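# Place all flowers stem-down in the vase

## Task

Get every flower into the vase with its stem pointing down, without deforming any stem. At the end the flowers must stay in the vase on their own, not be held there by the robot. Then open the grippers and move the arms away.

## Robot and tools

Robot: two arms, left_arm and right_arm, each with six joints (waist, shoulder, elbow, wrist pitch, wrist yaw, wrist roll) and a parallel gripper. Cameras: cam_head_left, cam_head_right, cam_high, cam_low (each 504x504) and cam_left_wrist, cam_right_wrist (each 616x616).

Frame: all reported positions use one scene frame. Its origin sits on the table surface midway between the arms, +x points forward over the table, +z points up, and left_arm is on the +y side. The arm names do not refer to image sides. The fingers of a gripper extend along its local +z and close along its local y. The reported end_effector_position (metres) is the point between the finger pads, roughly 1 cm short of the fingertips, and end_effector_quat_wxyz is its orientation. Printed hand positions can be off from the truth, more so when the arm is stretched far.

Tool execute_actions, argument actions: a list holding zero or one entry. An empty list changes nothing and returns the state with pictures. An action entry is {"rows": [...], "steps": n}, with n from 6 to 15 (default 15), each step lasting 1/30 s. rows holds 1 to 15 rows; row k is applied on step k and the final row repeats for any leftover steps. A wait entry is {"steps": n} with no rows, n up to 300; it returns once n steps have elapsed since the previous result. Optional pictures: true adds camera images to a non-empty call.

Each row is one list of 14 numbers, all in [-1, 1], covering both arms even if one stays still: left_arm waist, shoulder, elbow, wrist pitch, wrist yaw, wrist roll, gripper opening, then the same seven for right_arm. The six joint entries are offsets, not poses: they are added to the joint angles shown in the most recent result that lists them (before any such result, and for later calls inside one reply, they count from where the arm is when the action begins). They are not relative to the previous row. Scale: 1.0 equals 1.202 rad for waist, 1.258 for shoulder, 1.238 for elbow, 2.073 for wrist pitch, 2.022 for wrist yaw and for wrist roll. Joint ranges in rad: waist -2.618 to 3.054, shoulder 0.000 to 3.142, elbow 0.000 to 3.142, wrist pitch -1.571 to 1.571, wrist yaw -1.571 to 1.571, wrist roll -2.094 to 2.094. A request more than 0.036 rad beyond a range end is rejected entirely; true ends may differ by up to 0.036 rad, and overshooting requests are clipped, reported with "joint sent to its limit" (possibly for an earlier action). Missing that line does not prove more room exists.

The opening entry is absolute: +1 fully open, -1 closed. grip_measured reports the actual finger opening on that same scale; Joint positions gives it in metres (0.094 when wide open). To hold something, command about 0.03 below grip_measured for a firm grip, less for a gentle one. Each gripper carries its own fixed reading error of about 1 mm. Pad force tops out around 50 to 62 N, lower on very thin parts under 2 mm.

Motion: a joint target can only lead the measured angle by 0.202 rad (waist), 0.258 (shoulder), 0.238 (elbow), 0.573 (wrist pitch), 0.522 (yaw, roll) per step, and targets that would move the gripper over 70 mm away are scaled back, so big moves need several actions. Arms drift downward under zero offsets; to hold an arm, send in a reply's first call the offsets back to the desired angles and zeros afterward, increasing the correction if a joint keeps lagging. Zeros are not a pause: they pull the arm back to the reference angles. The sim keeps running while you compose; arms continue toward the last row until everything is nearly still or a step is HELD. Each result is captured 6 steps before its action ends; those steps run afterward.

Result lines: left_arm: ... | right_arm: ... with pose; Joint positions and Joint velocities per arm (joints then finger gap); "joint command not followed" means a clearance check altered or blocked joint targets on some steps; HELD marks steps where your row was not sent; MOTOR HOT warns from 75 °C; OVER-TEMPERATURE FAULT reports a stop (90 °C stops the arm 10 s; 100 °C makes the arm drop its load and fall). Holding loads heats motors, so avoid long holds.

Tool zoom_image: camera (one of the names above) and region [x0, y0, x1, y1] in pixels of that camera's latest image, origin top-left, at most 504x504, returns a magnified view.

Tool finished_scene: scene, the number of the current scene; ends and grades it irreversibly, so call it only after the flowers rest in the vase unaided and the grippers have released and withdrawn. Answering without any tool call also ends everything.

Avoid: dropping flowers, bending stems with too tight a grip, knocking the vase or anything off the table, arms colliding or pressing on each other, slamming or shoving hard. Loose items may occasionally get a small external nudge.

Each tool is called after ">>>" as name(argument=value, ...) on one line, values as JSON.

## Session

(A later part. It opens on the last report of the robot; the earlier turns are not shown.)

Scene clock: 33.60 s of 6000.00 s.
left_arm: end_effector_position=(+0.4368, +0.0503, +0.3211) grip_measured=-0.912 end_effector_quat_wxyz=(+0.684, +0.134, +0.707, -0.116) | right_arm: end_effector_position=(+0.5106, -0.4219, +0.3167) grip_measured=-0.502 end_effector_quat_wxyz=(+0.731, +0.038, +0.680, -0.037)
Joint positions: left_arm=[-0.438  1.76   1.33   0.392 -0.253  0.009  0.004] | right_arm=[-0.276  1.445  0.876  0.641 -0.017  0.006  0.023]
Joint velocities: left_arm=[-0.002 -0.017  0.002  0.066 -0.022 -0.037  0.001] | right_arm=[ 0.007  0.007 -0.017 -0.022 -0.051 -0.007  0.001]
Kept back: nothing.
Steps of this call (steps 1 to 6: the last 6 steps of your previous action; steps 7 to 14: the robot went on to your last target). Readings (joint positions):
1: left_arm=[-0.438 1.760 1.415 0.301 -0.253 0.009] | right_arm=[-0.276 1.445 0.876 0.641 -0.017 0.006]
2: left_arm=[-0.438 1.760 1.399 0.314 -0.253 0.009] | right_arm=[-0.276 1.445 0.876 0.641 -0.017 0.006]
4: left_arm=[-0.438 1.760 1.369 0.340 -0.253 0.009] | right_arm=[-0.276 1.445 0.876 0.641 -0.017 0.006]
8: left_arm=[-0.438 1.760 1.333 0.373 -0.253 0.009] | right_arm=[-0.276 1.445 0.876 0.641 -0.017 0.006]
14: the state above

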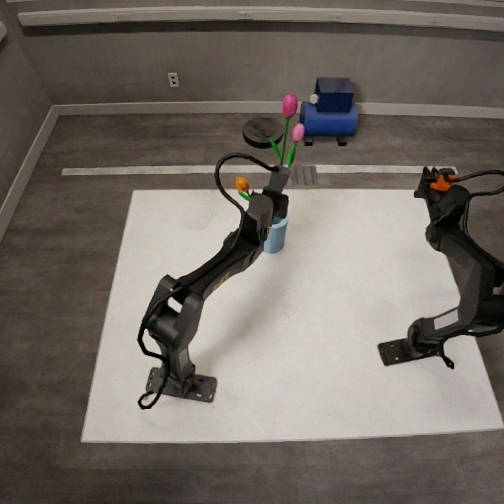

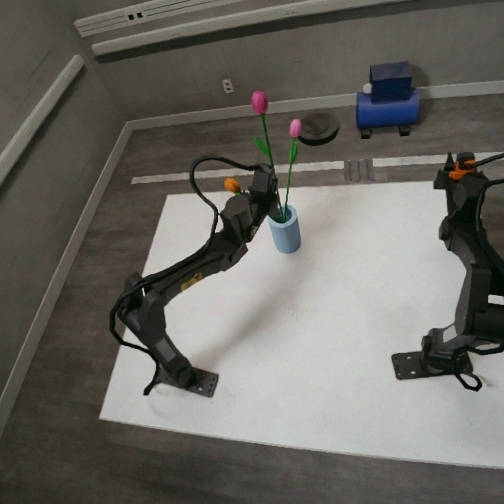

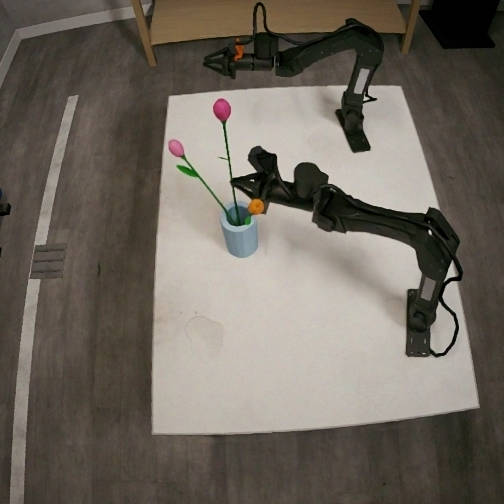

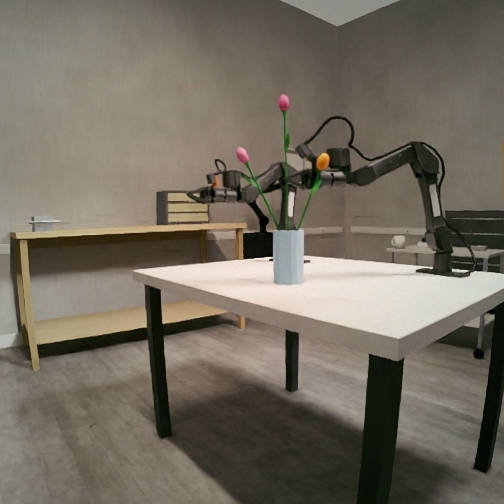

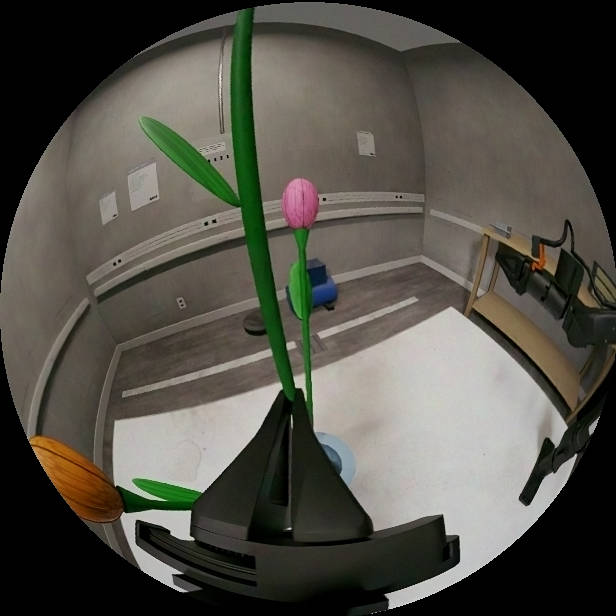

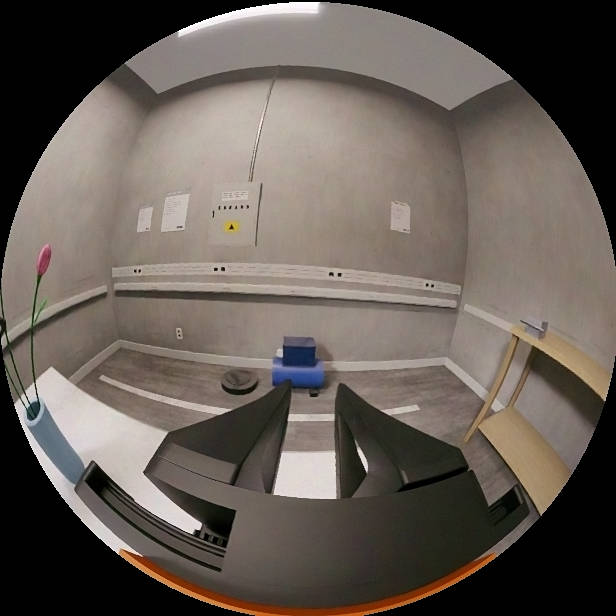

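>>> execute_actions(actions=[{"rows":[[-0.008,0.008,0,0.005,-0.02,0,-0.935,0,0,0,0,0,0,-0.5],[-0.012,0.012,0,0.008,-0.03,0,-0.935,0,0,0,0,0,0,-0.5],[-0.017,0.016,0,0.011,-0.04,0,-0.935,0,0,0,0,0,0,-0.5],[-0.022,0.02,0,0.014,-0.05,0,-0.935,0,0,0,0,0,0,-0.5],[-0.027,0.024,0,0.017,-0.06,0,-0.935,0,0,0,0,0,0,-0.5],[-0.032,0.028,0,0.02,-0.07,0,-0.935,0,0,0,0,0,0,-0.5],[-0.037,0.032,0,0.023,-0.08,0,-0.935,0,0,0,0,0,0,-0.5],[-0.042,0.036,0,0.026,-0.09,0,-0.935,0,0,0,0,0,0,-0.5],[-0.047,0.04,0,0.029,-0.1,0,-0.935,0,0,0,0,0,0,-0.5],[-0.052,0.044,0,0.032,-0.11,0,-0.935,0,0,0,0,0,0,-0.5],[-0.057,0.049,0,0.035,-0.12,0,-0.935,0,0,0,0,0,0,-0.5],[-0.062,0.054,0,0.038,-0.13,0,-0.935,0,0,0,0,0,0,-0.5],[-0.067,0.059,0,0.04,-0.14,0,-0.935,0,0,0,0,0,0,-0.5],[-0.072,0.064,0,0.04,-0.15,0,-0.935,0,0,0,0,0,0,-0.5],[-0.078,0.068,0,0.04,-0.154,0,-0.935,0,0,0,0,0,0,-0.5]],"steps":15}])

>>> execute_actions(actions=[{"steps":16}], pictures=true)

>>> zoom_image(camera="cam_high", region=[200,150,300,260])

Scene clock: 34.80 s of 6000.00 s.
left_arm: end_effector_position=(+0.4369, +0.0491, +0.3153) grip_measured=-0.912 end_effector_quat_wxyz=(+0.690, +0.106, +0.710, -0.089) | right_arm: end_effector_position=(+0.5106, -0.4219, +0.3167) grip_measured=-0.502 end_effector_quat_wxyz=(+0.731, +0.038, +0.680, -0.037)
Joint positions: left_arm=[-0.475  1.784  1.33   0.421 -0.369  0.009  0.004] | right_arm=[-0.276  1.445  0.876  0.641 -0.017  0.006  0.023]
Joint velocities: left_arm=[-0.208  0.198 -0.002  0.125 -0.52  -0.095  0.001] | right_arm=[-0.007  0.012  0.012 -0.037 -0.007 -0.022  0.   ]
Steps of this call (steps 1 to 27: the robot went on to your last target; steps 28 to 36: the first 9 steps of this action). Readings (joint positions):
28: left_arm=[-0.438 1.760 1.330 0.400 -0.257 0.009] | right_arm=[-0.276 1.445 0.876 0.641 -0.017 0.006]
29: left_arm=[-0.439 1.760 1.330 0.400 -0.265 0.009] | right_arm=[-0.276 1.445 0.876 0.641 -0.017 0.006]
31: left_arm=[-0.444 1.761 1.330 0.401 -0.289 0.009] | right_arm=[-0.276 1.445 0.876 0.641 -0.017 0.006]
35: left_arm=[-0.468 1.778 1.330 0.417 -0.352 0.009] | right_arm=[-0.276 1.445 0.876 0.641 -0.017 0.006]
36: the state above

Scene clock: 35.33 s of 6000.00 s.
left_arm: end_effector_position=(+0.4368, +0.0470, +0.2933) grip_measured=-0.912 end_effector_quat_wxyz=(+0.688, +0.070, +0.721, -0.040) | right_arm: end_effector_position=(+0.5106, -0.4219, +0.3167) grip_measured=-0.502 end_effector_quat_wxyz=(+0.731, +0.038, +0.680, -0.037)
Joint positions: left_arm=[-0.528  1.839  1.33   0.452 -0.541  0.009  0.004] | right_arm=[-0.276  1.445  0.876  0.641 -0.017  0.006  0.023]
Joint velocities: left_arm=[ 0.007 -0.007 -0.012  0.066  0.007 -0.066 -0.002] | right_arm=[-0.007 -0.012  0.002 -0.081 -0.081 -0.037 -0.   ]
Kept back: nothing.
Steps of this call (steps 1 to 6: the last 6 steps of your previous action; steps 7 to 16: the robot went on to your last target). Readings (joint positions):
1: left_arm=[-0.482 1.791 1.330 0.425 -0.387 0.009] | right_arm=[-0.276 1.445 0.876 0.641 -0.017 0.006]
2: left_arm=[-0.489 1.798 1.330 0.428 -0.405 0.009] | right_arm=[-0.276 1.445 0.876 0.641 -0.017 0.006]
4: left_arm=[-0.502 1.812 1.330 0.437 -0.443 0.009] | right_arm=[-0.276 1.445 0.876 0.641 -0.017 0.006]
8: left_arm=[-0.523 1.835 1.330 0.445 -0.504 0.009] | right_arm=[-0.276 1.445 0.876 0.641 -0.017 0.006]
16: the state above

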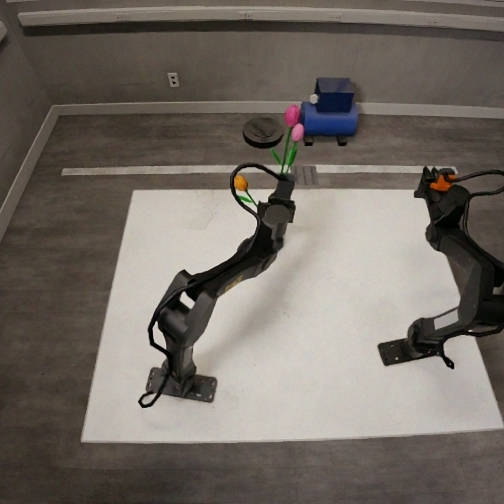

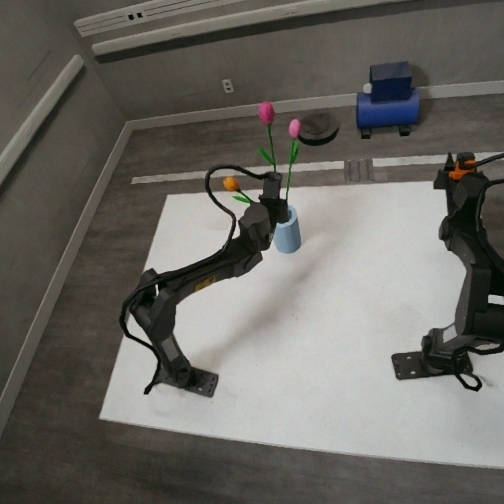

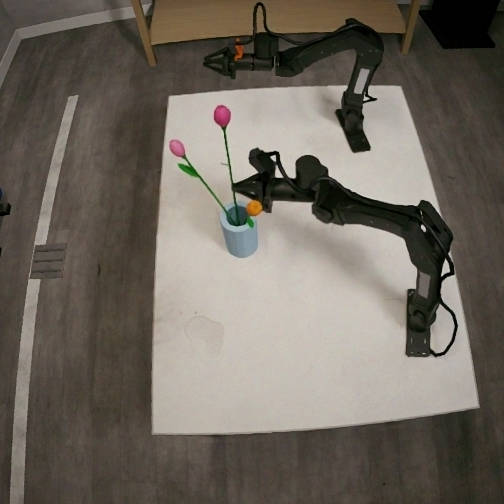

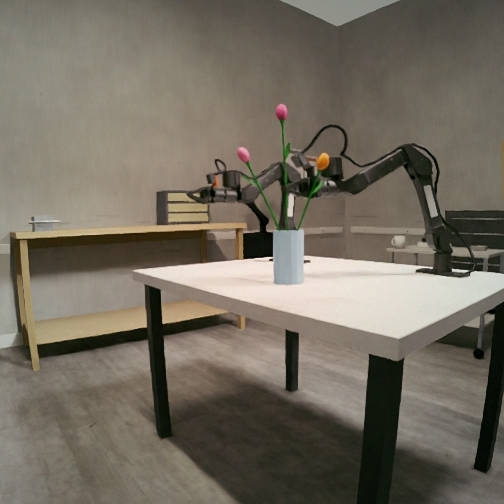

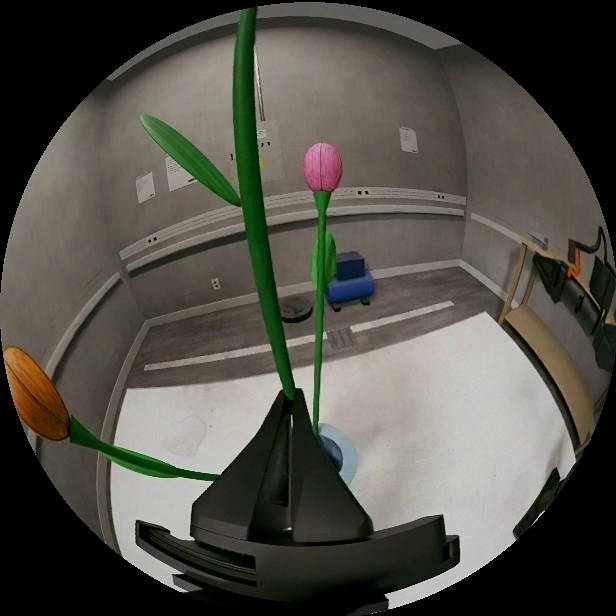

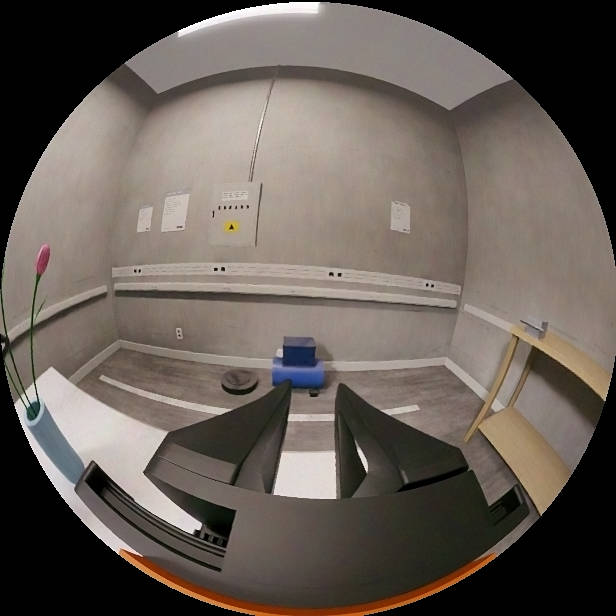

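Region (200, 150, 300, 260) of cam_high's 504x504 image, scaled by 4.582, with more detail than that image has; it fills the left 458 columns of this view, and the rest is white.

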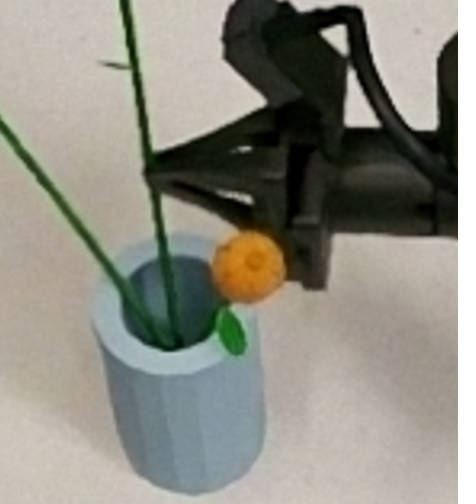

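>>> execute_actions(actions=[{"rows":[[0,0.004,-0.012,0.015,0,0,-0.935,0,0,0,0,0,0,-0.5],[0,0.007,-0.018,0.02,0,0,-0.935,0,0,0,0,0,0,-0.5],[0,0.01,-0.024,0.025,0,0,-0.935,0,0,0,0,0,0,-0.5],[0,0.012,-0.03,0.03,0,0,-0.935,0,0,0,0,0,0,-0.5],[0,0.014,-0.036,0.035,0,0,-0.935,0,0,0,0,0,0,-0.5],[0,0.016,-0.042,0.04,0,0,-0.935,0,0,0,0,0,0,-0.5],[0,0.018,-0.048,0.045,0,0,-0.935,0,0,0,0,0,0,-0.5],[0,0.02,-0.054,0.05,0,0,-0.935,0,0,0,0,0,0,-0.5],[0,0.022,-0.06,0.055,0,0,-0.935,0,0,0,0,0,0,-0.5],[0,0.024,-0.066,0.06,0,0,-0.935,0,0,0,0,0,0,-0.5],[0,0.026,-0.072,0.065,0,0,-0.935,0,0,0,0,0,0,-0.5],[0,0.028,-0.078,0.07,0,0,-0.935,0,0,0,0,0,0,-0.5],[0,0.03,-0.083,0.075,0,0,-0.935,0,0,0,0,0,0,-0.5],[0,0.032,-0.088,0.075,0,0,-0.935,0,0,0,0,0,0,-0.5]],"steps":15}])

>>> execute_actions(actions=[{"steps":14}], pictures=true)

Scene clock: 36.00 s of 6000.00 s.
left_arm: end_effector_position=(+0.4352, +0.0497, +0.2849) grip_measured=-0.912 end_effector_quat_wxyz=(+0.693, +0.065, +0.717, -0.041) | right_arm: end_effector_position=(+0.5106, -0.4219, +0.3167) grip_measured=-0.502 end_effector_quat_wxyz=(+0.731, +0.038, +0.680, -0.037)
Joint positions: left_arm=[-0.528  1.843  1.286  0.516 -0.548  0.009  0.004] | right_arm=[-0.276  1.445  0.876  0.641 -0.017  0.006  0.023]
Joint velocities: left_arm=[ 0.012  0.076 -0.222  0.271  0.022  0.037 -0.   ] | right_arm=[-0.007 -0.002 -0.017 -0.095 -0.022  0.081 -0.   ]
Steps of this call (steps 1 to 11: the robot went on to your last target; steps 12 to 20: the first 9 steps of this action). Readings (joint positions):
12: left_arm=[-0.528 1.839 1.330 0.455 -0.548 0.009] | right_arm=[-0.276 1.445 0.876 0.641 -0.017 0.006]
13: left_arm=[-0.528 1.839 1.330 0.457 -0.548 0.009] | right_arm=[-0.276 1.445 0.876 0.641 -0.017 0.006]
15: left_arm=[-0.528 1.839 1.323 0.472 -0.548 0.009] | right_arm=[-0.276 1.445 0.876 0.641 -0.017 0.006]
19: left_arm=[-0.528 1.841 1.293 0.506 -0.548 0.009] | right_arm=[-0.276 1.445 0.876 0.641 -0.017 0.006]
20: the state above

Scene clock: 36.47 s of 6000.00 s.
left_arm: end_effector_position=(+0.4352, +0.0497, +0.2594) grip_measured=-0.912 end_effector_quat_wxyz=(+0.688, +0.068, +0.721, -0.038) | right_arm: end_effector_position=(+0.5106, -0.4219, +0.3167) grip_measured=-0.502 end_effector_quat_wxyz=(+0.731, +0.038, +0.680, -0.037)
Joint positions: left_arm=[-0.528  1.873  1.233  0.581 -0.548  0.009  0.004] | right_arm=[-0.276  1.445  0.876  0.641 -0.017  0.006  0.023]
Joint velocities: left_arm=[-0.012 -0.007 -0.002  0.007  0.007 -0.022  0.001] | right_arm=[-0.027 -0.017  0.012 -0.066 -0.022  0.007 -0.   ]
Kept back: nothing.
Steps of this call (steps 1 to 6: the last 6 steps of your previous action; steps 7 to 14: the robot went on to your last target). Readings (joint positions):
1: left_arm=[-0.528 1.846 1.278 0.525 -0.548 0.009] | right_arm=[-0.276 1.445 0.876 0.641 -0.017 0.006]
2: left_arm=[-0.528 1.850 1.271 0.535 -0.548 0.009] | right_arm=[-0.276 1.445 0.876 0.641 -0.017 0.006]
4: left_arm=[-0.528 1.858 1.255 0.553 -0.548 0.009] | right_arm=[-0.276 1.445 0.876 0.641 -0.017 0.006]
8: left_arm=[-0.528 1.871 1.235 0.570 -0.548 0.009] | right_arm=[-0.276 1.445 0.876 0.641 -0.017 0.006]
14: the state above

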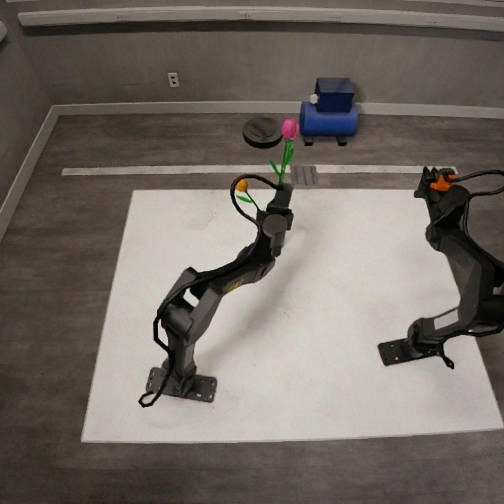

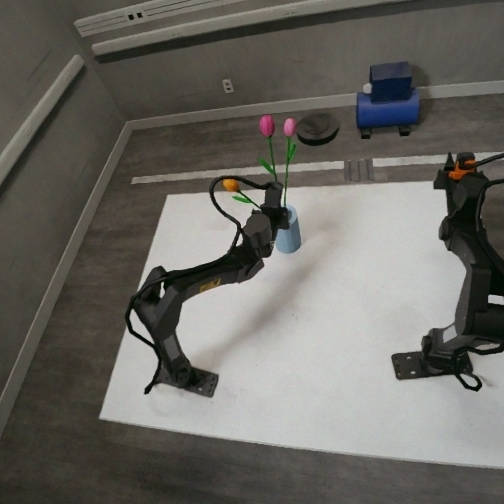

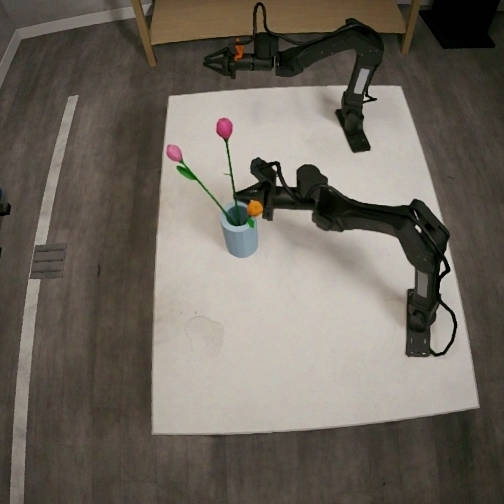

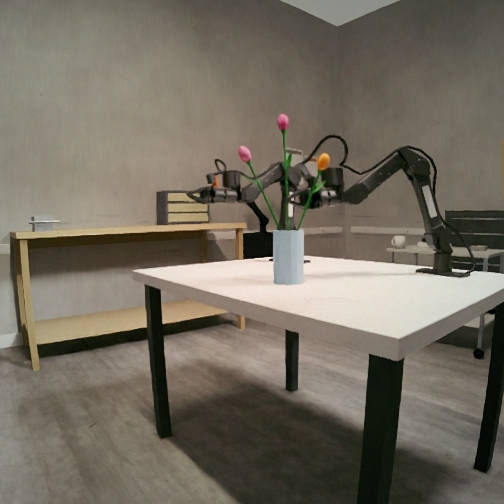

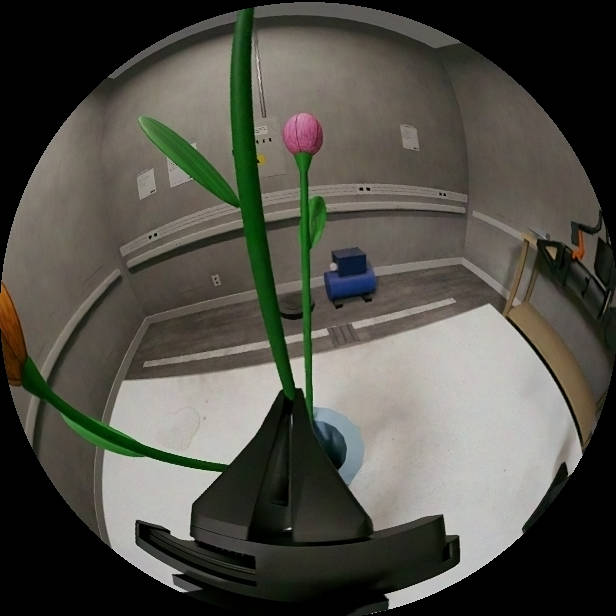

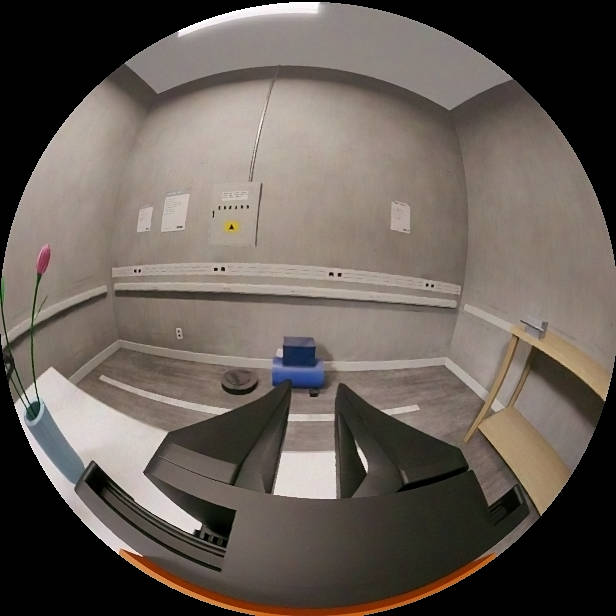

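Releasing slowly with a small opening.

>>> execute_actions(actions=[{"rows":[[0,0,0,0,0,0,-0.915,0,0,0,0,0,0,-0.5],[0,0,0,0,0,0,-0.905,0,0,0,0,0,0,-0.5],[0,0,0,0,0,0,-0.9,0,0,0,0,0,0,-0.5],[0,0,0,0,0,0,-0.895,0,0,0,0,0,0,-0.5],[0,0,0,0,0,0,-0.89,0,0,0,0,0,0,-0.5],[0,0,0,0,0,0,-0.885,0,0,0,0,0,0,-0.5],[0,0,0,0,0,0,-0.88,0,0,0,0,0,0,-0.5],[0,0,0,0,0,0,-0.87,0,0,0,0,0,0,-0.5],[0,0,0,0,0,0,-0.86,0,0,0,0,0,0,-0.5],[0,0,0,0,0,0,-0.84,0,0,0,0,0,0,-0.5],[0,0,0,0,0,0,-0.82,0,0,0,0,0,0,-0.5],[0,0,0,0,0,0,-0.8,0,0,0,0,0,0,-0.5],[0,0,0,0,0,0,-0.77,0,0,0,0,0,0,-0.5],[0,0,0,0,0,0,-0.74,0,0,0,0,0,0,-0.5],[0,0,0,0,0,0,-0.7,0,0,0,0,0,0,-0.5]],"steps":15}])

>>> execute_actions(actions=[{"steps":18}], pictures=true)

Scene clock: 40.70 s of 6000.00 s.
left_arm: end_effector_position=(+0.4353, +0.0497, +0.2607) grip_measured=-0.864 end_effector_quat_wxyz=(+0.690, +0.067, +0.720, -0.039) | right_arm: end_effector_position=(+0.5106, -0.4219, +0.3167) grip_measured=-0.502 end_effector_quat_wxyz=(+0.731, +0.038, +0.680, -0.037)
Joint positions: left_arm=[-0.528  1.873  1.233  0.587 -0.548  0.009  0.006] | right_arm=[-0.276  1.445  0.876  0.641 -0.017  0.006  0.023]
Joint velocities: left_arm=[-0.002 -0.007 -0.022 -0.066  0.037  0.007  0.006] | right_arm=[ 0.022  0.012 -0.022 -0.022  0.081  0.037  0.   ]
Steps of this call (steps 1 to 30: the robot went on to your last target; steps 31 to 100: nothing new was sent; then 0.60 s passed at rest; steps 101 to 109: the first 9 steps of this action). Readings (joint positions):
101: left_arm=[-0.528 1.873 1.233 0.587 -0.548 0.009] | right_arm=[-0.276 1.445 0.876 0.641 -0.017 0.006]
102: left_arm=[-0.528 1.873 1.233 0.587 -0.548 0.009] | right_arm=[-0.276 1.445 0.876 0.641 -0.017 0.006]
104: left_arm=[-0.528 1.873 1.233 0.587 -0.548 0.009] | right_arm=[-0.276 1.445 0.876 0.641 -0.017 0.006]
108: left_arm=[-0.528 1.873 1.233 0.587 -0.548 0.009] | right_arm=[-0.276 1.445 0.876 0.641 -0.017 0.006]
109: the state above

Scene clock: 41.30 s of 6000.00 s.
left_arm: end_effector_position=(+0.4353, +0.0497, +0.2607) grip_measured=-0.702 end_effector_quat_wxyz=(+0.690, +0.067, +0.720, -0.039) | right_arm: end_effector_position=(+0.5106, -0.4219, +0.3167) grip_measured=-0.502 end_effector_quat_wxyz=(+0.731, +0.038, +0.680, -0.037)
Joint positions: left_arm=[-0.528  1.873  1.233  0.587 -0.548  0.009  0.014] | right_arm=[-0.276  1.445  0.876  0.641 -0.017  0.006  0.023]
Joint velocities: left_arm=[ 0.012 -0.017  0.007 -0.081 -0.007  0.007 -0.001] | right_arm=[-0.012 -0.017  0.007 -0.037  0.022 -0.037 -0.001]
Kept back: nothing.
Steps of this call (steps 1 to 6: the last 6 steps of your previous action; steps 7 to 15: the robot went on to your last target; steps 16 to 18: nothing new was sent). Readings (joint positions):
1: left_arm=[-0.528 1.873 1.233 0.587 -0.548 0.009] | right_arm=[-0.276 1.445 0.876 0.641 -0.017 0.006]
2: left_arm=[-0.528 1.873 1.233 0.587 -0.548 0.009] | right_arm=[-0.276 1.445 0.876 0.641 -0.017 0.006]
4: left_arm=[-0.528 1.873 1.233 0.587 -0.548 0.009] | right_arm=[-0.276 1.445 0.876 0.641 -0.017 0.006]
8: left_arm=[-0.528 1.873 1.233 0.587 -0.548 0.009] | right_arm=[-0.276 1.445 0.876 0.641 -0.017 0.006]
18: the state above
All arms were judged still, so your last target was given up. Only a new action makes them travel on or press farther. Fingers that are still opening or closing keep moving.

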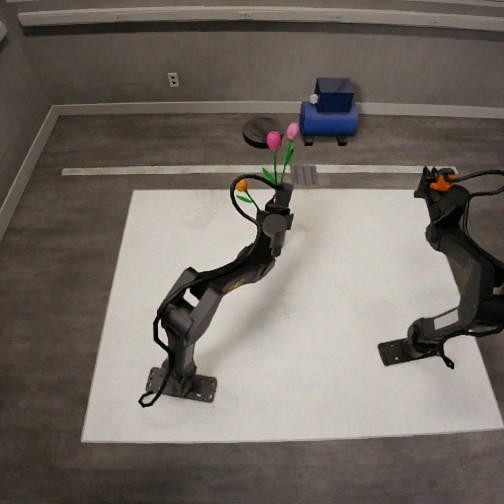

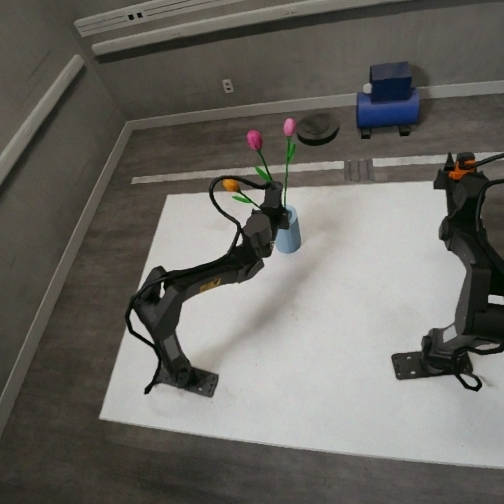

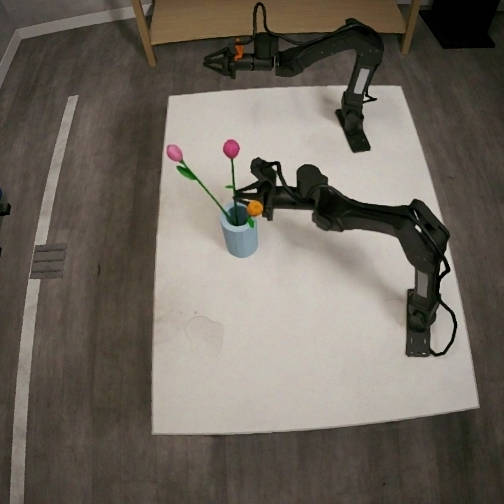

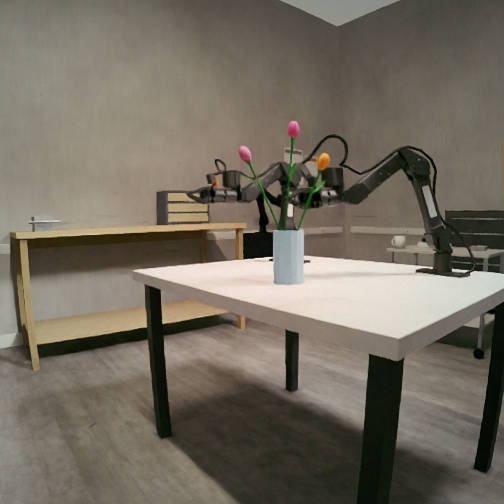

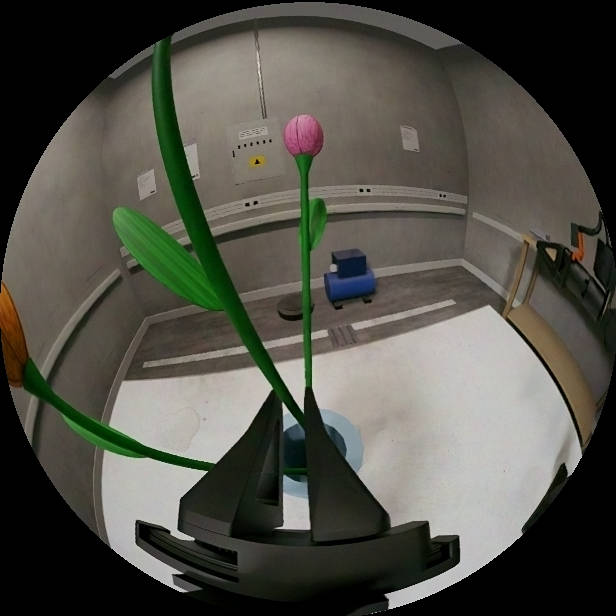

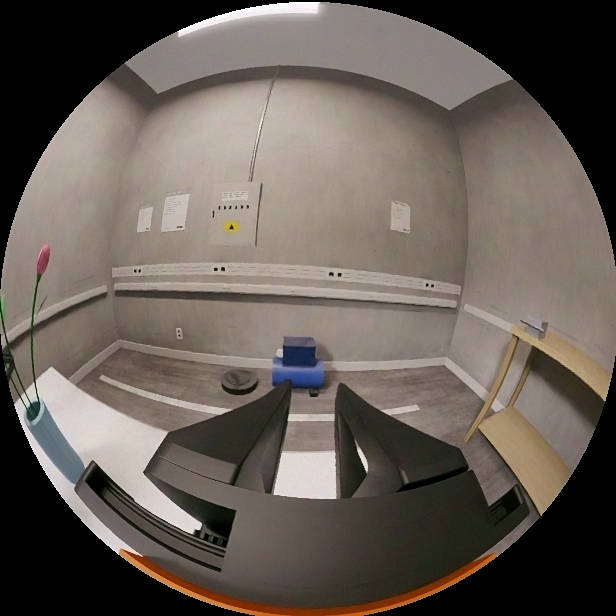

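>>> execute_actions(actions=[])

Scene clock: 42.10 s of 6000.00 s.
left_arm: end_effector_position=(+0.4353, +0.0497, +0.2607) grip_measured=-0.701 end_effector_quat_wxyz=(+0.690, +0.067, +0.720, -0.039) | right_arm: end_effector_position=(+0.5106, -0.4219, +0.3167) grip_measured=-0.502 end_effector_quat_wxyz=(+0.731, +0.038, +0.680, -0.037)
Joint positions: left_arm=[-0.528  1.873  1.233  0.587 -0.548  0.009  0.014] | right_arm=[-0.276  1.445  0.876  0.641 -0.017  0.006  0.023]
Joint velocities: left_arm=[-0.002  0.012 -0.002  0.007 -0.007 -0.037  0.001] | right_arm=[ 0.017 -0.007  0.007 -0.007  0.007 -0.007 -0.   ]
Kept back: nothing.
Steps of this call (steps 1 to 24: nothing new was sent). Readings (joint positions):
1: left_arm=[-0.528 1.873 1.233 0.587 -0.548 0.009] | right_arm=[-0.276 1.445 0.876 0.641 -0.017 0.006]
2: left_arm=[-0.528 1.873 1.233 0.587 -0.548 0.009] | right_arm=[-0.276 1.445 0.876 0.641 -0.017 0.006]
4: left_arm=[-0.528 1.873 1.233 0.587 -0.548 0.009] | right_arm=[-0.276 1.445 0.876 0.641 -0.017 0.006]
8: left_arm=[-0.528 1.873 1.233 0.587 -0.548 0.009] | right_arm=[-0.276 1.445 0.876 0.641 -0.017 0.006]
24: the state above

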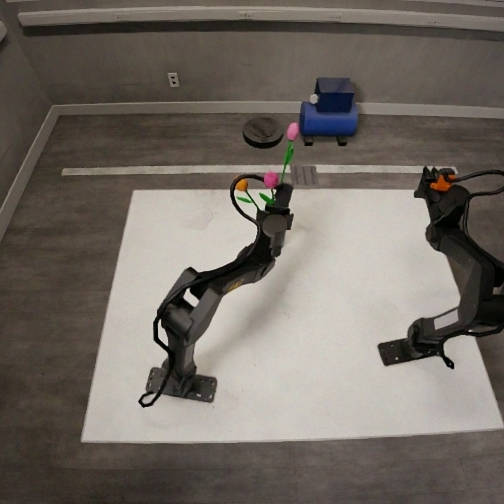

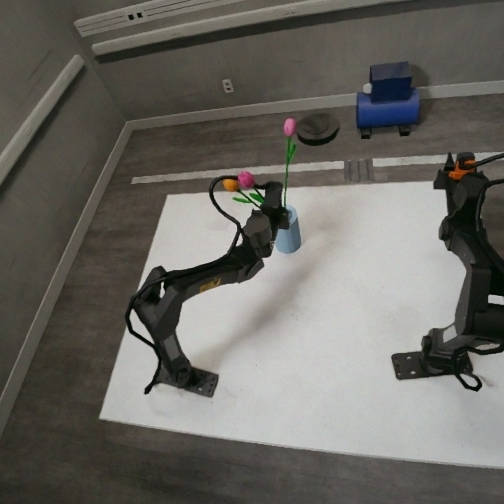

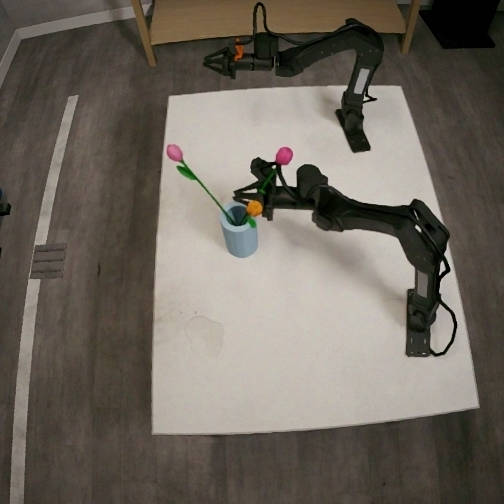

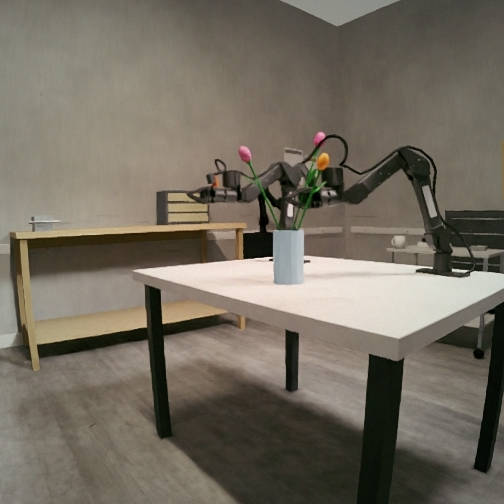

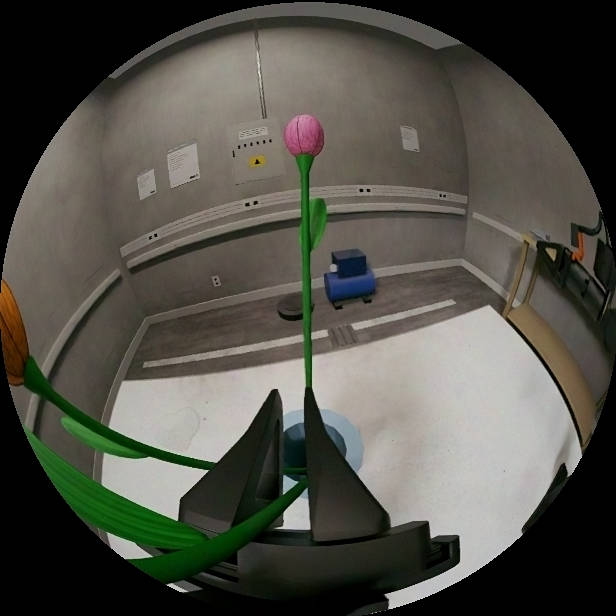

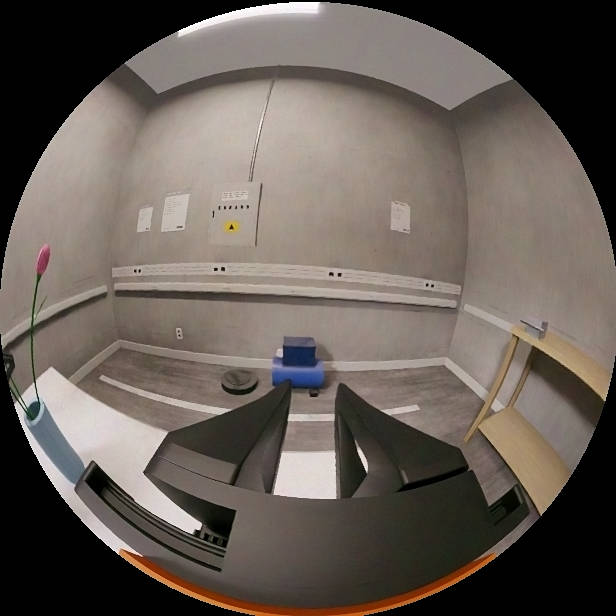

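>>> execute_actions(actions=[{"rows":[[-0.01,-0.02,-0.02,0,-0.006,0,-0.68,0,0,0,0,0,0,-0.5],[-0.02,-0.04,-0.04,0,-0.012,0,-0.66,0,0,0,0,0,0,-0.5],[-0.03,-0.06,-0.06,0,-0.018,0,-0.64,0,0,0,0,0,0,-0.5],[-0.04,-0.08,-0.08,0,-0.024,0,-0.62,0,0,0,0,0,0,-0.5],[-0.05,-0.1,-0.1,0,-0.03,0,-0.6,0,0,0,0,0,0,-0.5],[-0.06,-0.12,-0.12,0,-0.036,0,-0.6,0,0,0,0,0,0,-0.5],[-0.07,-0.14,-0.14,0,-0.042,0,-0.6,0,0,0,0,0,0,-0.5],[-0.08,-0.16,-0.16,0,-0.048,0,-0.6,0,0,0,0,0,0,-0.5],[-0.09,-0.18,-0.18,0,-0.054,0,-0.6,0,0,0,0,0,0,-0.5],[-0.1,-0.2,-0.2,0,-0.06,0,-0.6,0,0,0,0,0,0,-0.5],[-0.11,-0.22,-0.22,0,-0.066,0,-0.6,0,0,0,0,0,0,-0.5],[-0.12,-0.24,-0.24,0,-0.07,0,-0.6,0,0,0,0,0,0,-0.5]],"steps":15}])

>>> execute_actions(actions=[{"steps":12}], pictures=true)

Scene clock: 43.00 s of 6000.00 s.
left_arm: end_effector_position=(+0.3831, +0.0504, +0.2624) grip_measured=-0.601 end_effector_quat_wxyz=(+0.685, +0.081, +0.723, -0.043) | right_arm: end_effector_position=(+0.5106, -0.4219, +0.3167) grip_measured=-0.502 end_effector_quat_wxyz=(+0.731, +0.038, +0.680, -0.037)
Joint positions: left_arm=[-0.608  1.718  1.061  0.587 -0.602  0.009  0.019] | right_arm=[-0.276  1.445  0.876  0.641 -0.017  0.006  0.023]
Joint velocities: left_arm=[-0.437 -0.784 -0.672 -0.007 -0.3   -0.081 -0.001] | right_arm=[-0.002 -0.027  0.002 -0.139 -0.007  0.022 -0.001]
Steps of this call (steps 1 to 18: nothing new was sent; steps 19 to 27: the first 9 steps of this action). Readings (joint positions):
19: left_arm=[-0.528 1.873 1.233 0.587 -0.548 0.009] | right_arm=[-0.276 1.445 0.876 0.641 -0.017 0.006]
20: left_arm=[-0.529 1.869 1.227 0.587 -0.549 0.009] | right_arm=[-0.276 1.445 0.876 0.641 -0.017 0.006]
22: left_arm=[-0.540 1.841 1.188 0.587 -0.560 0.009] | right_arm=[-0.276 1.445 0.876 0.641 -0.017 0.006]
26: left_arm=[-0.593 1.745 1.085 0.587 -0.594 0.009] | right_arm=[-0.276 1.445 0.876 0.641 -0.017 0.006]
27: the state above

Scene clock: 43.40 s of 6000.00 s.
left_arm: end_effector_position=(+0.3466, +0.0607, +0.2774) grip_measured=-0.601 end_effector_quat_wxyz=(+0.693, +0.072, +0.715, -0.045) | right_arm: end_effector_position=(+0.5106, -0.4219, +0.3167) grip_measured=-0.502 end_effector_quat_wxyz=(+0.731, +0.038, +0.680, -0.037)
Joint positions: left_arm=[-0.668  1.587  0.956  0.587 -0.672  0.009  0.019] | right_arm=[-0.276  1.445  0.876  0.641 -0.017  0.006  0.023]
Joint velocities: left_arm=[ 0.007 -0.017  0.002  0.037  0.037  0.022 -0.   ] | right_arm=[-0.002 -0.012 -0.017  0.037 -0.007 -0.007  0.   ]
Kept back: nothing.
Steps of this call (steps 1 to 6: the last 6 steps of your previous action; steps 7 to 12: the robot went on to your last target). Readings (joint positions):
1: left_arm=[-0.623 1.691 1.038 0.587 -0.612 0.009] | right_arm=[-0.276 1.445 0.876 0.641 -0.017 0.006]
2: left_arm=[-0.636 1.663 1.015 0.587 -0.623 0.009] | right_arm=[-0.276 1.445 0.876 0.641 -0.017 0.006]
4: left_arm=[-0.658 1.613 0.972 0.587 -0.642 0.009] | right_arm=[-0.276 1.445 0.876 0.641 -0.017 0.006]
8: left_arm=[-0.668 1.587 0.956 0.587 -0.664 0.009] | right_arm=[-0.276 1.445 0.876 0.641 -0.017 0.006]
12: the state above

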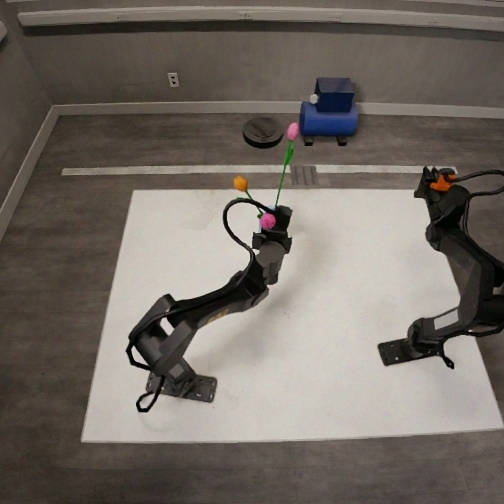

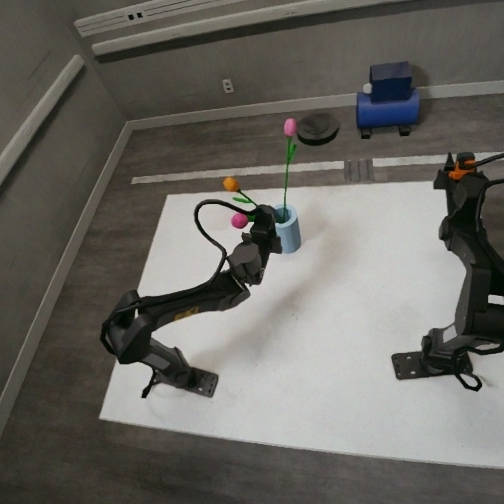

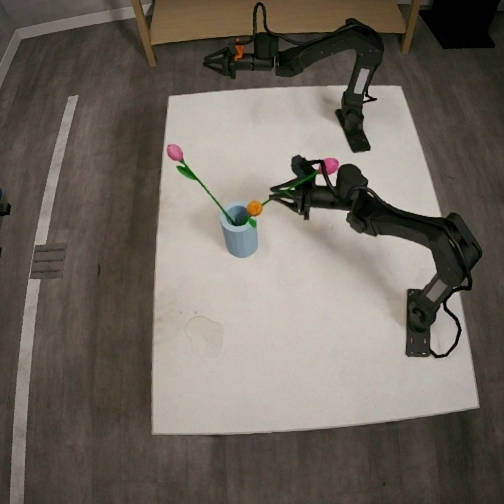

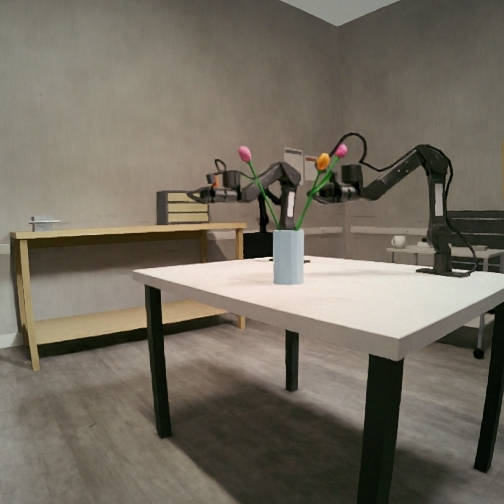

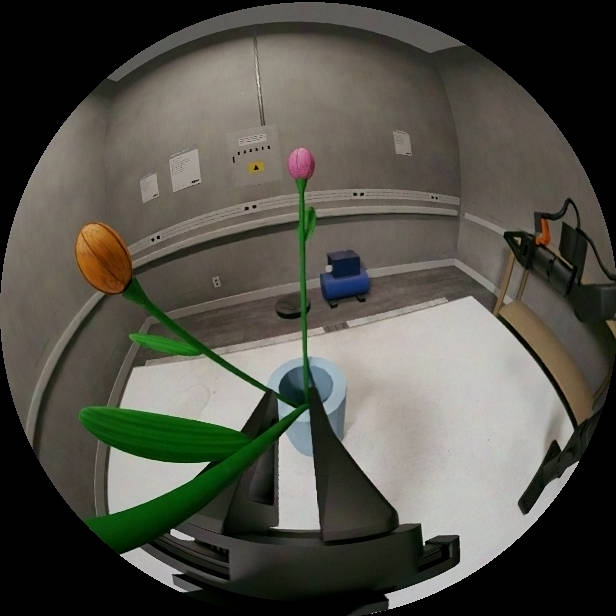

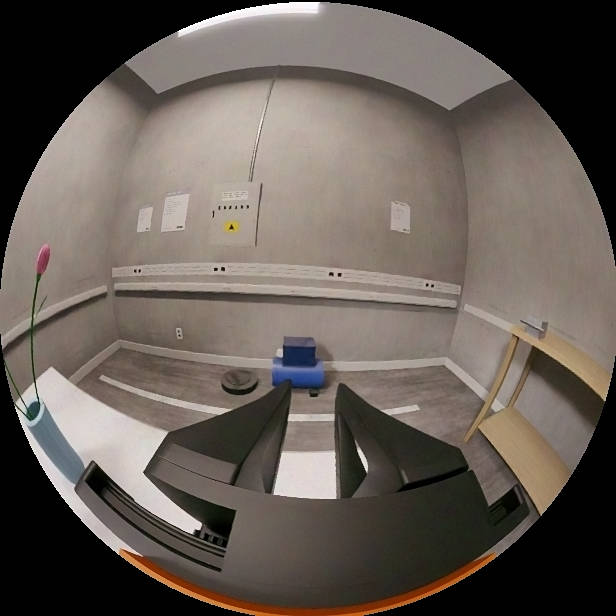

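>>> zoom_image(camera="cam_high", region=[200,130,400,270])

>>> zoom_image(camera="cam_low", region=[230,120,400,290])

Region (200, 130, 400, 270) of cam_high's 504x504 image, scaled by 2.520, with more detail than that image has; it fills the top 353 rows of this view, and the rest is white.

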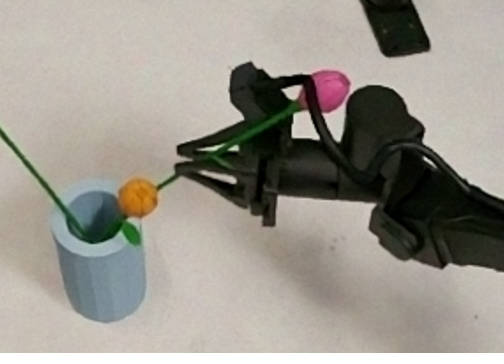

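Region (230, 120, 400, 290) of cam_low's 504x504 image, scaled by 2.965, with more detail than that image has.

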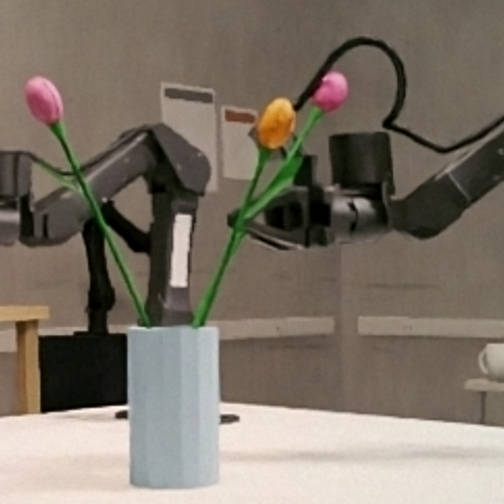

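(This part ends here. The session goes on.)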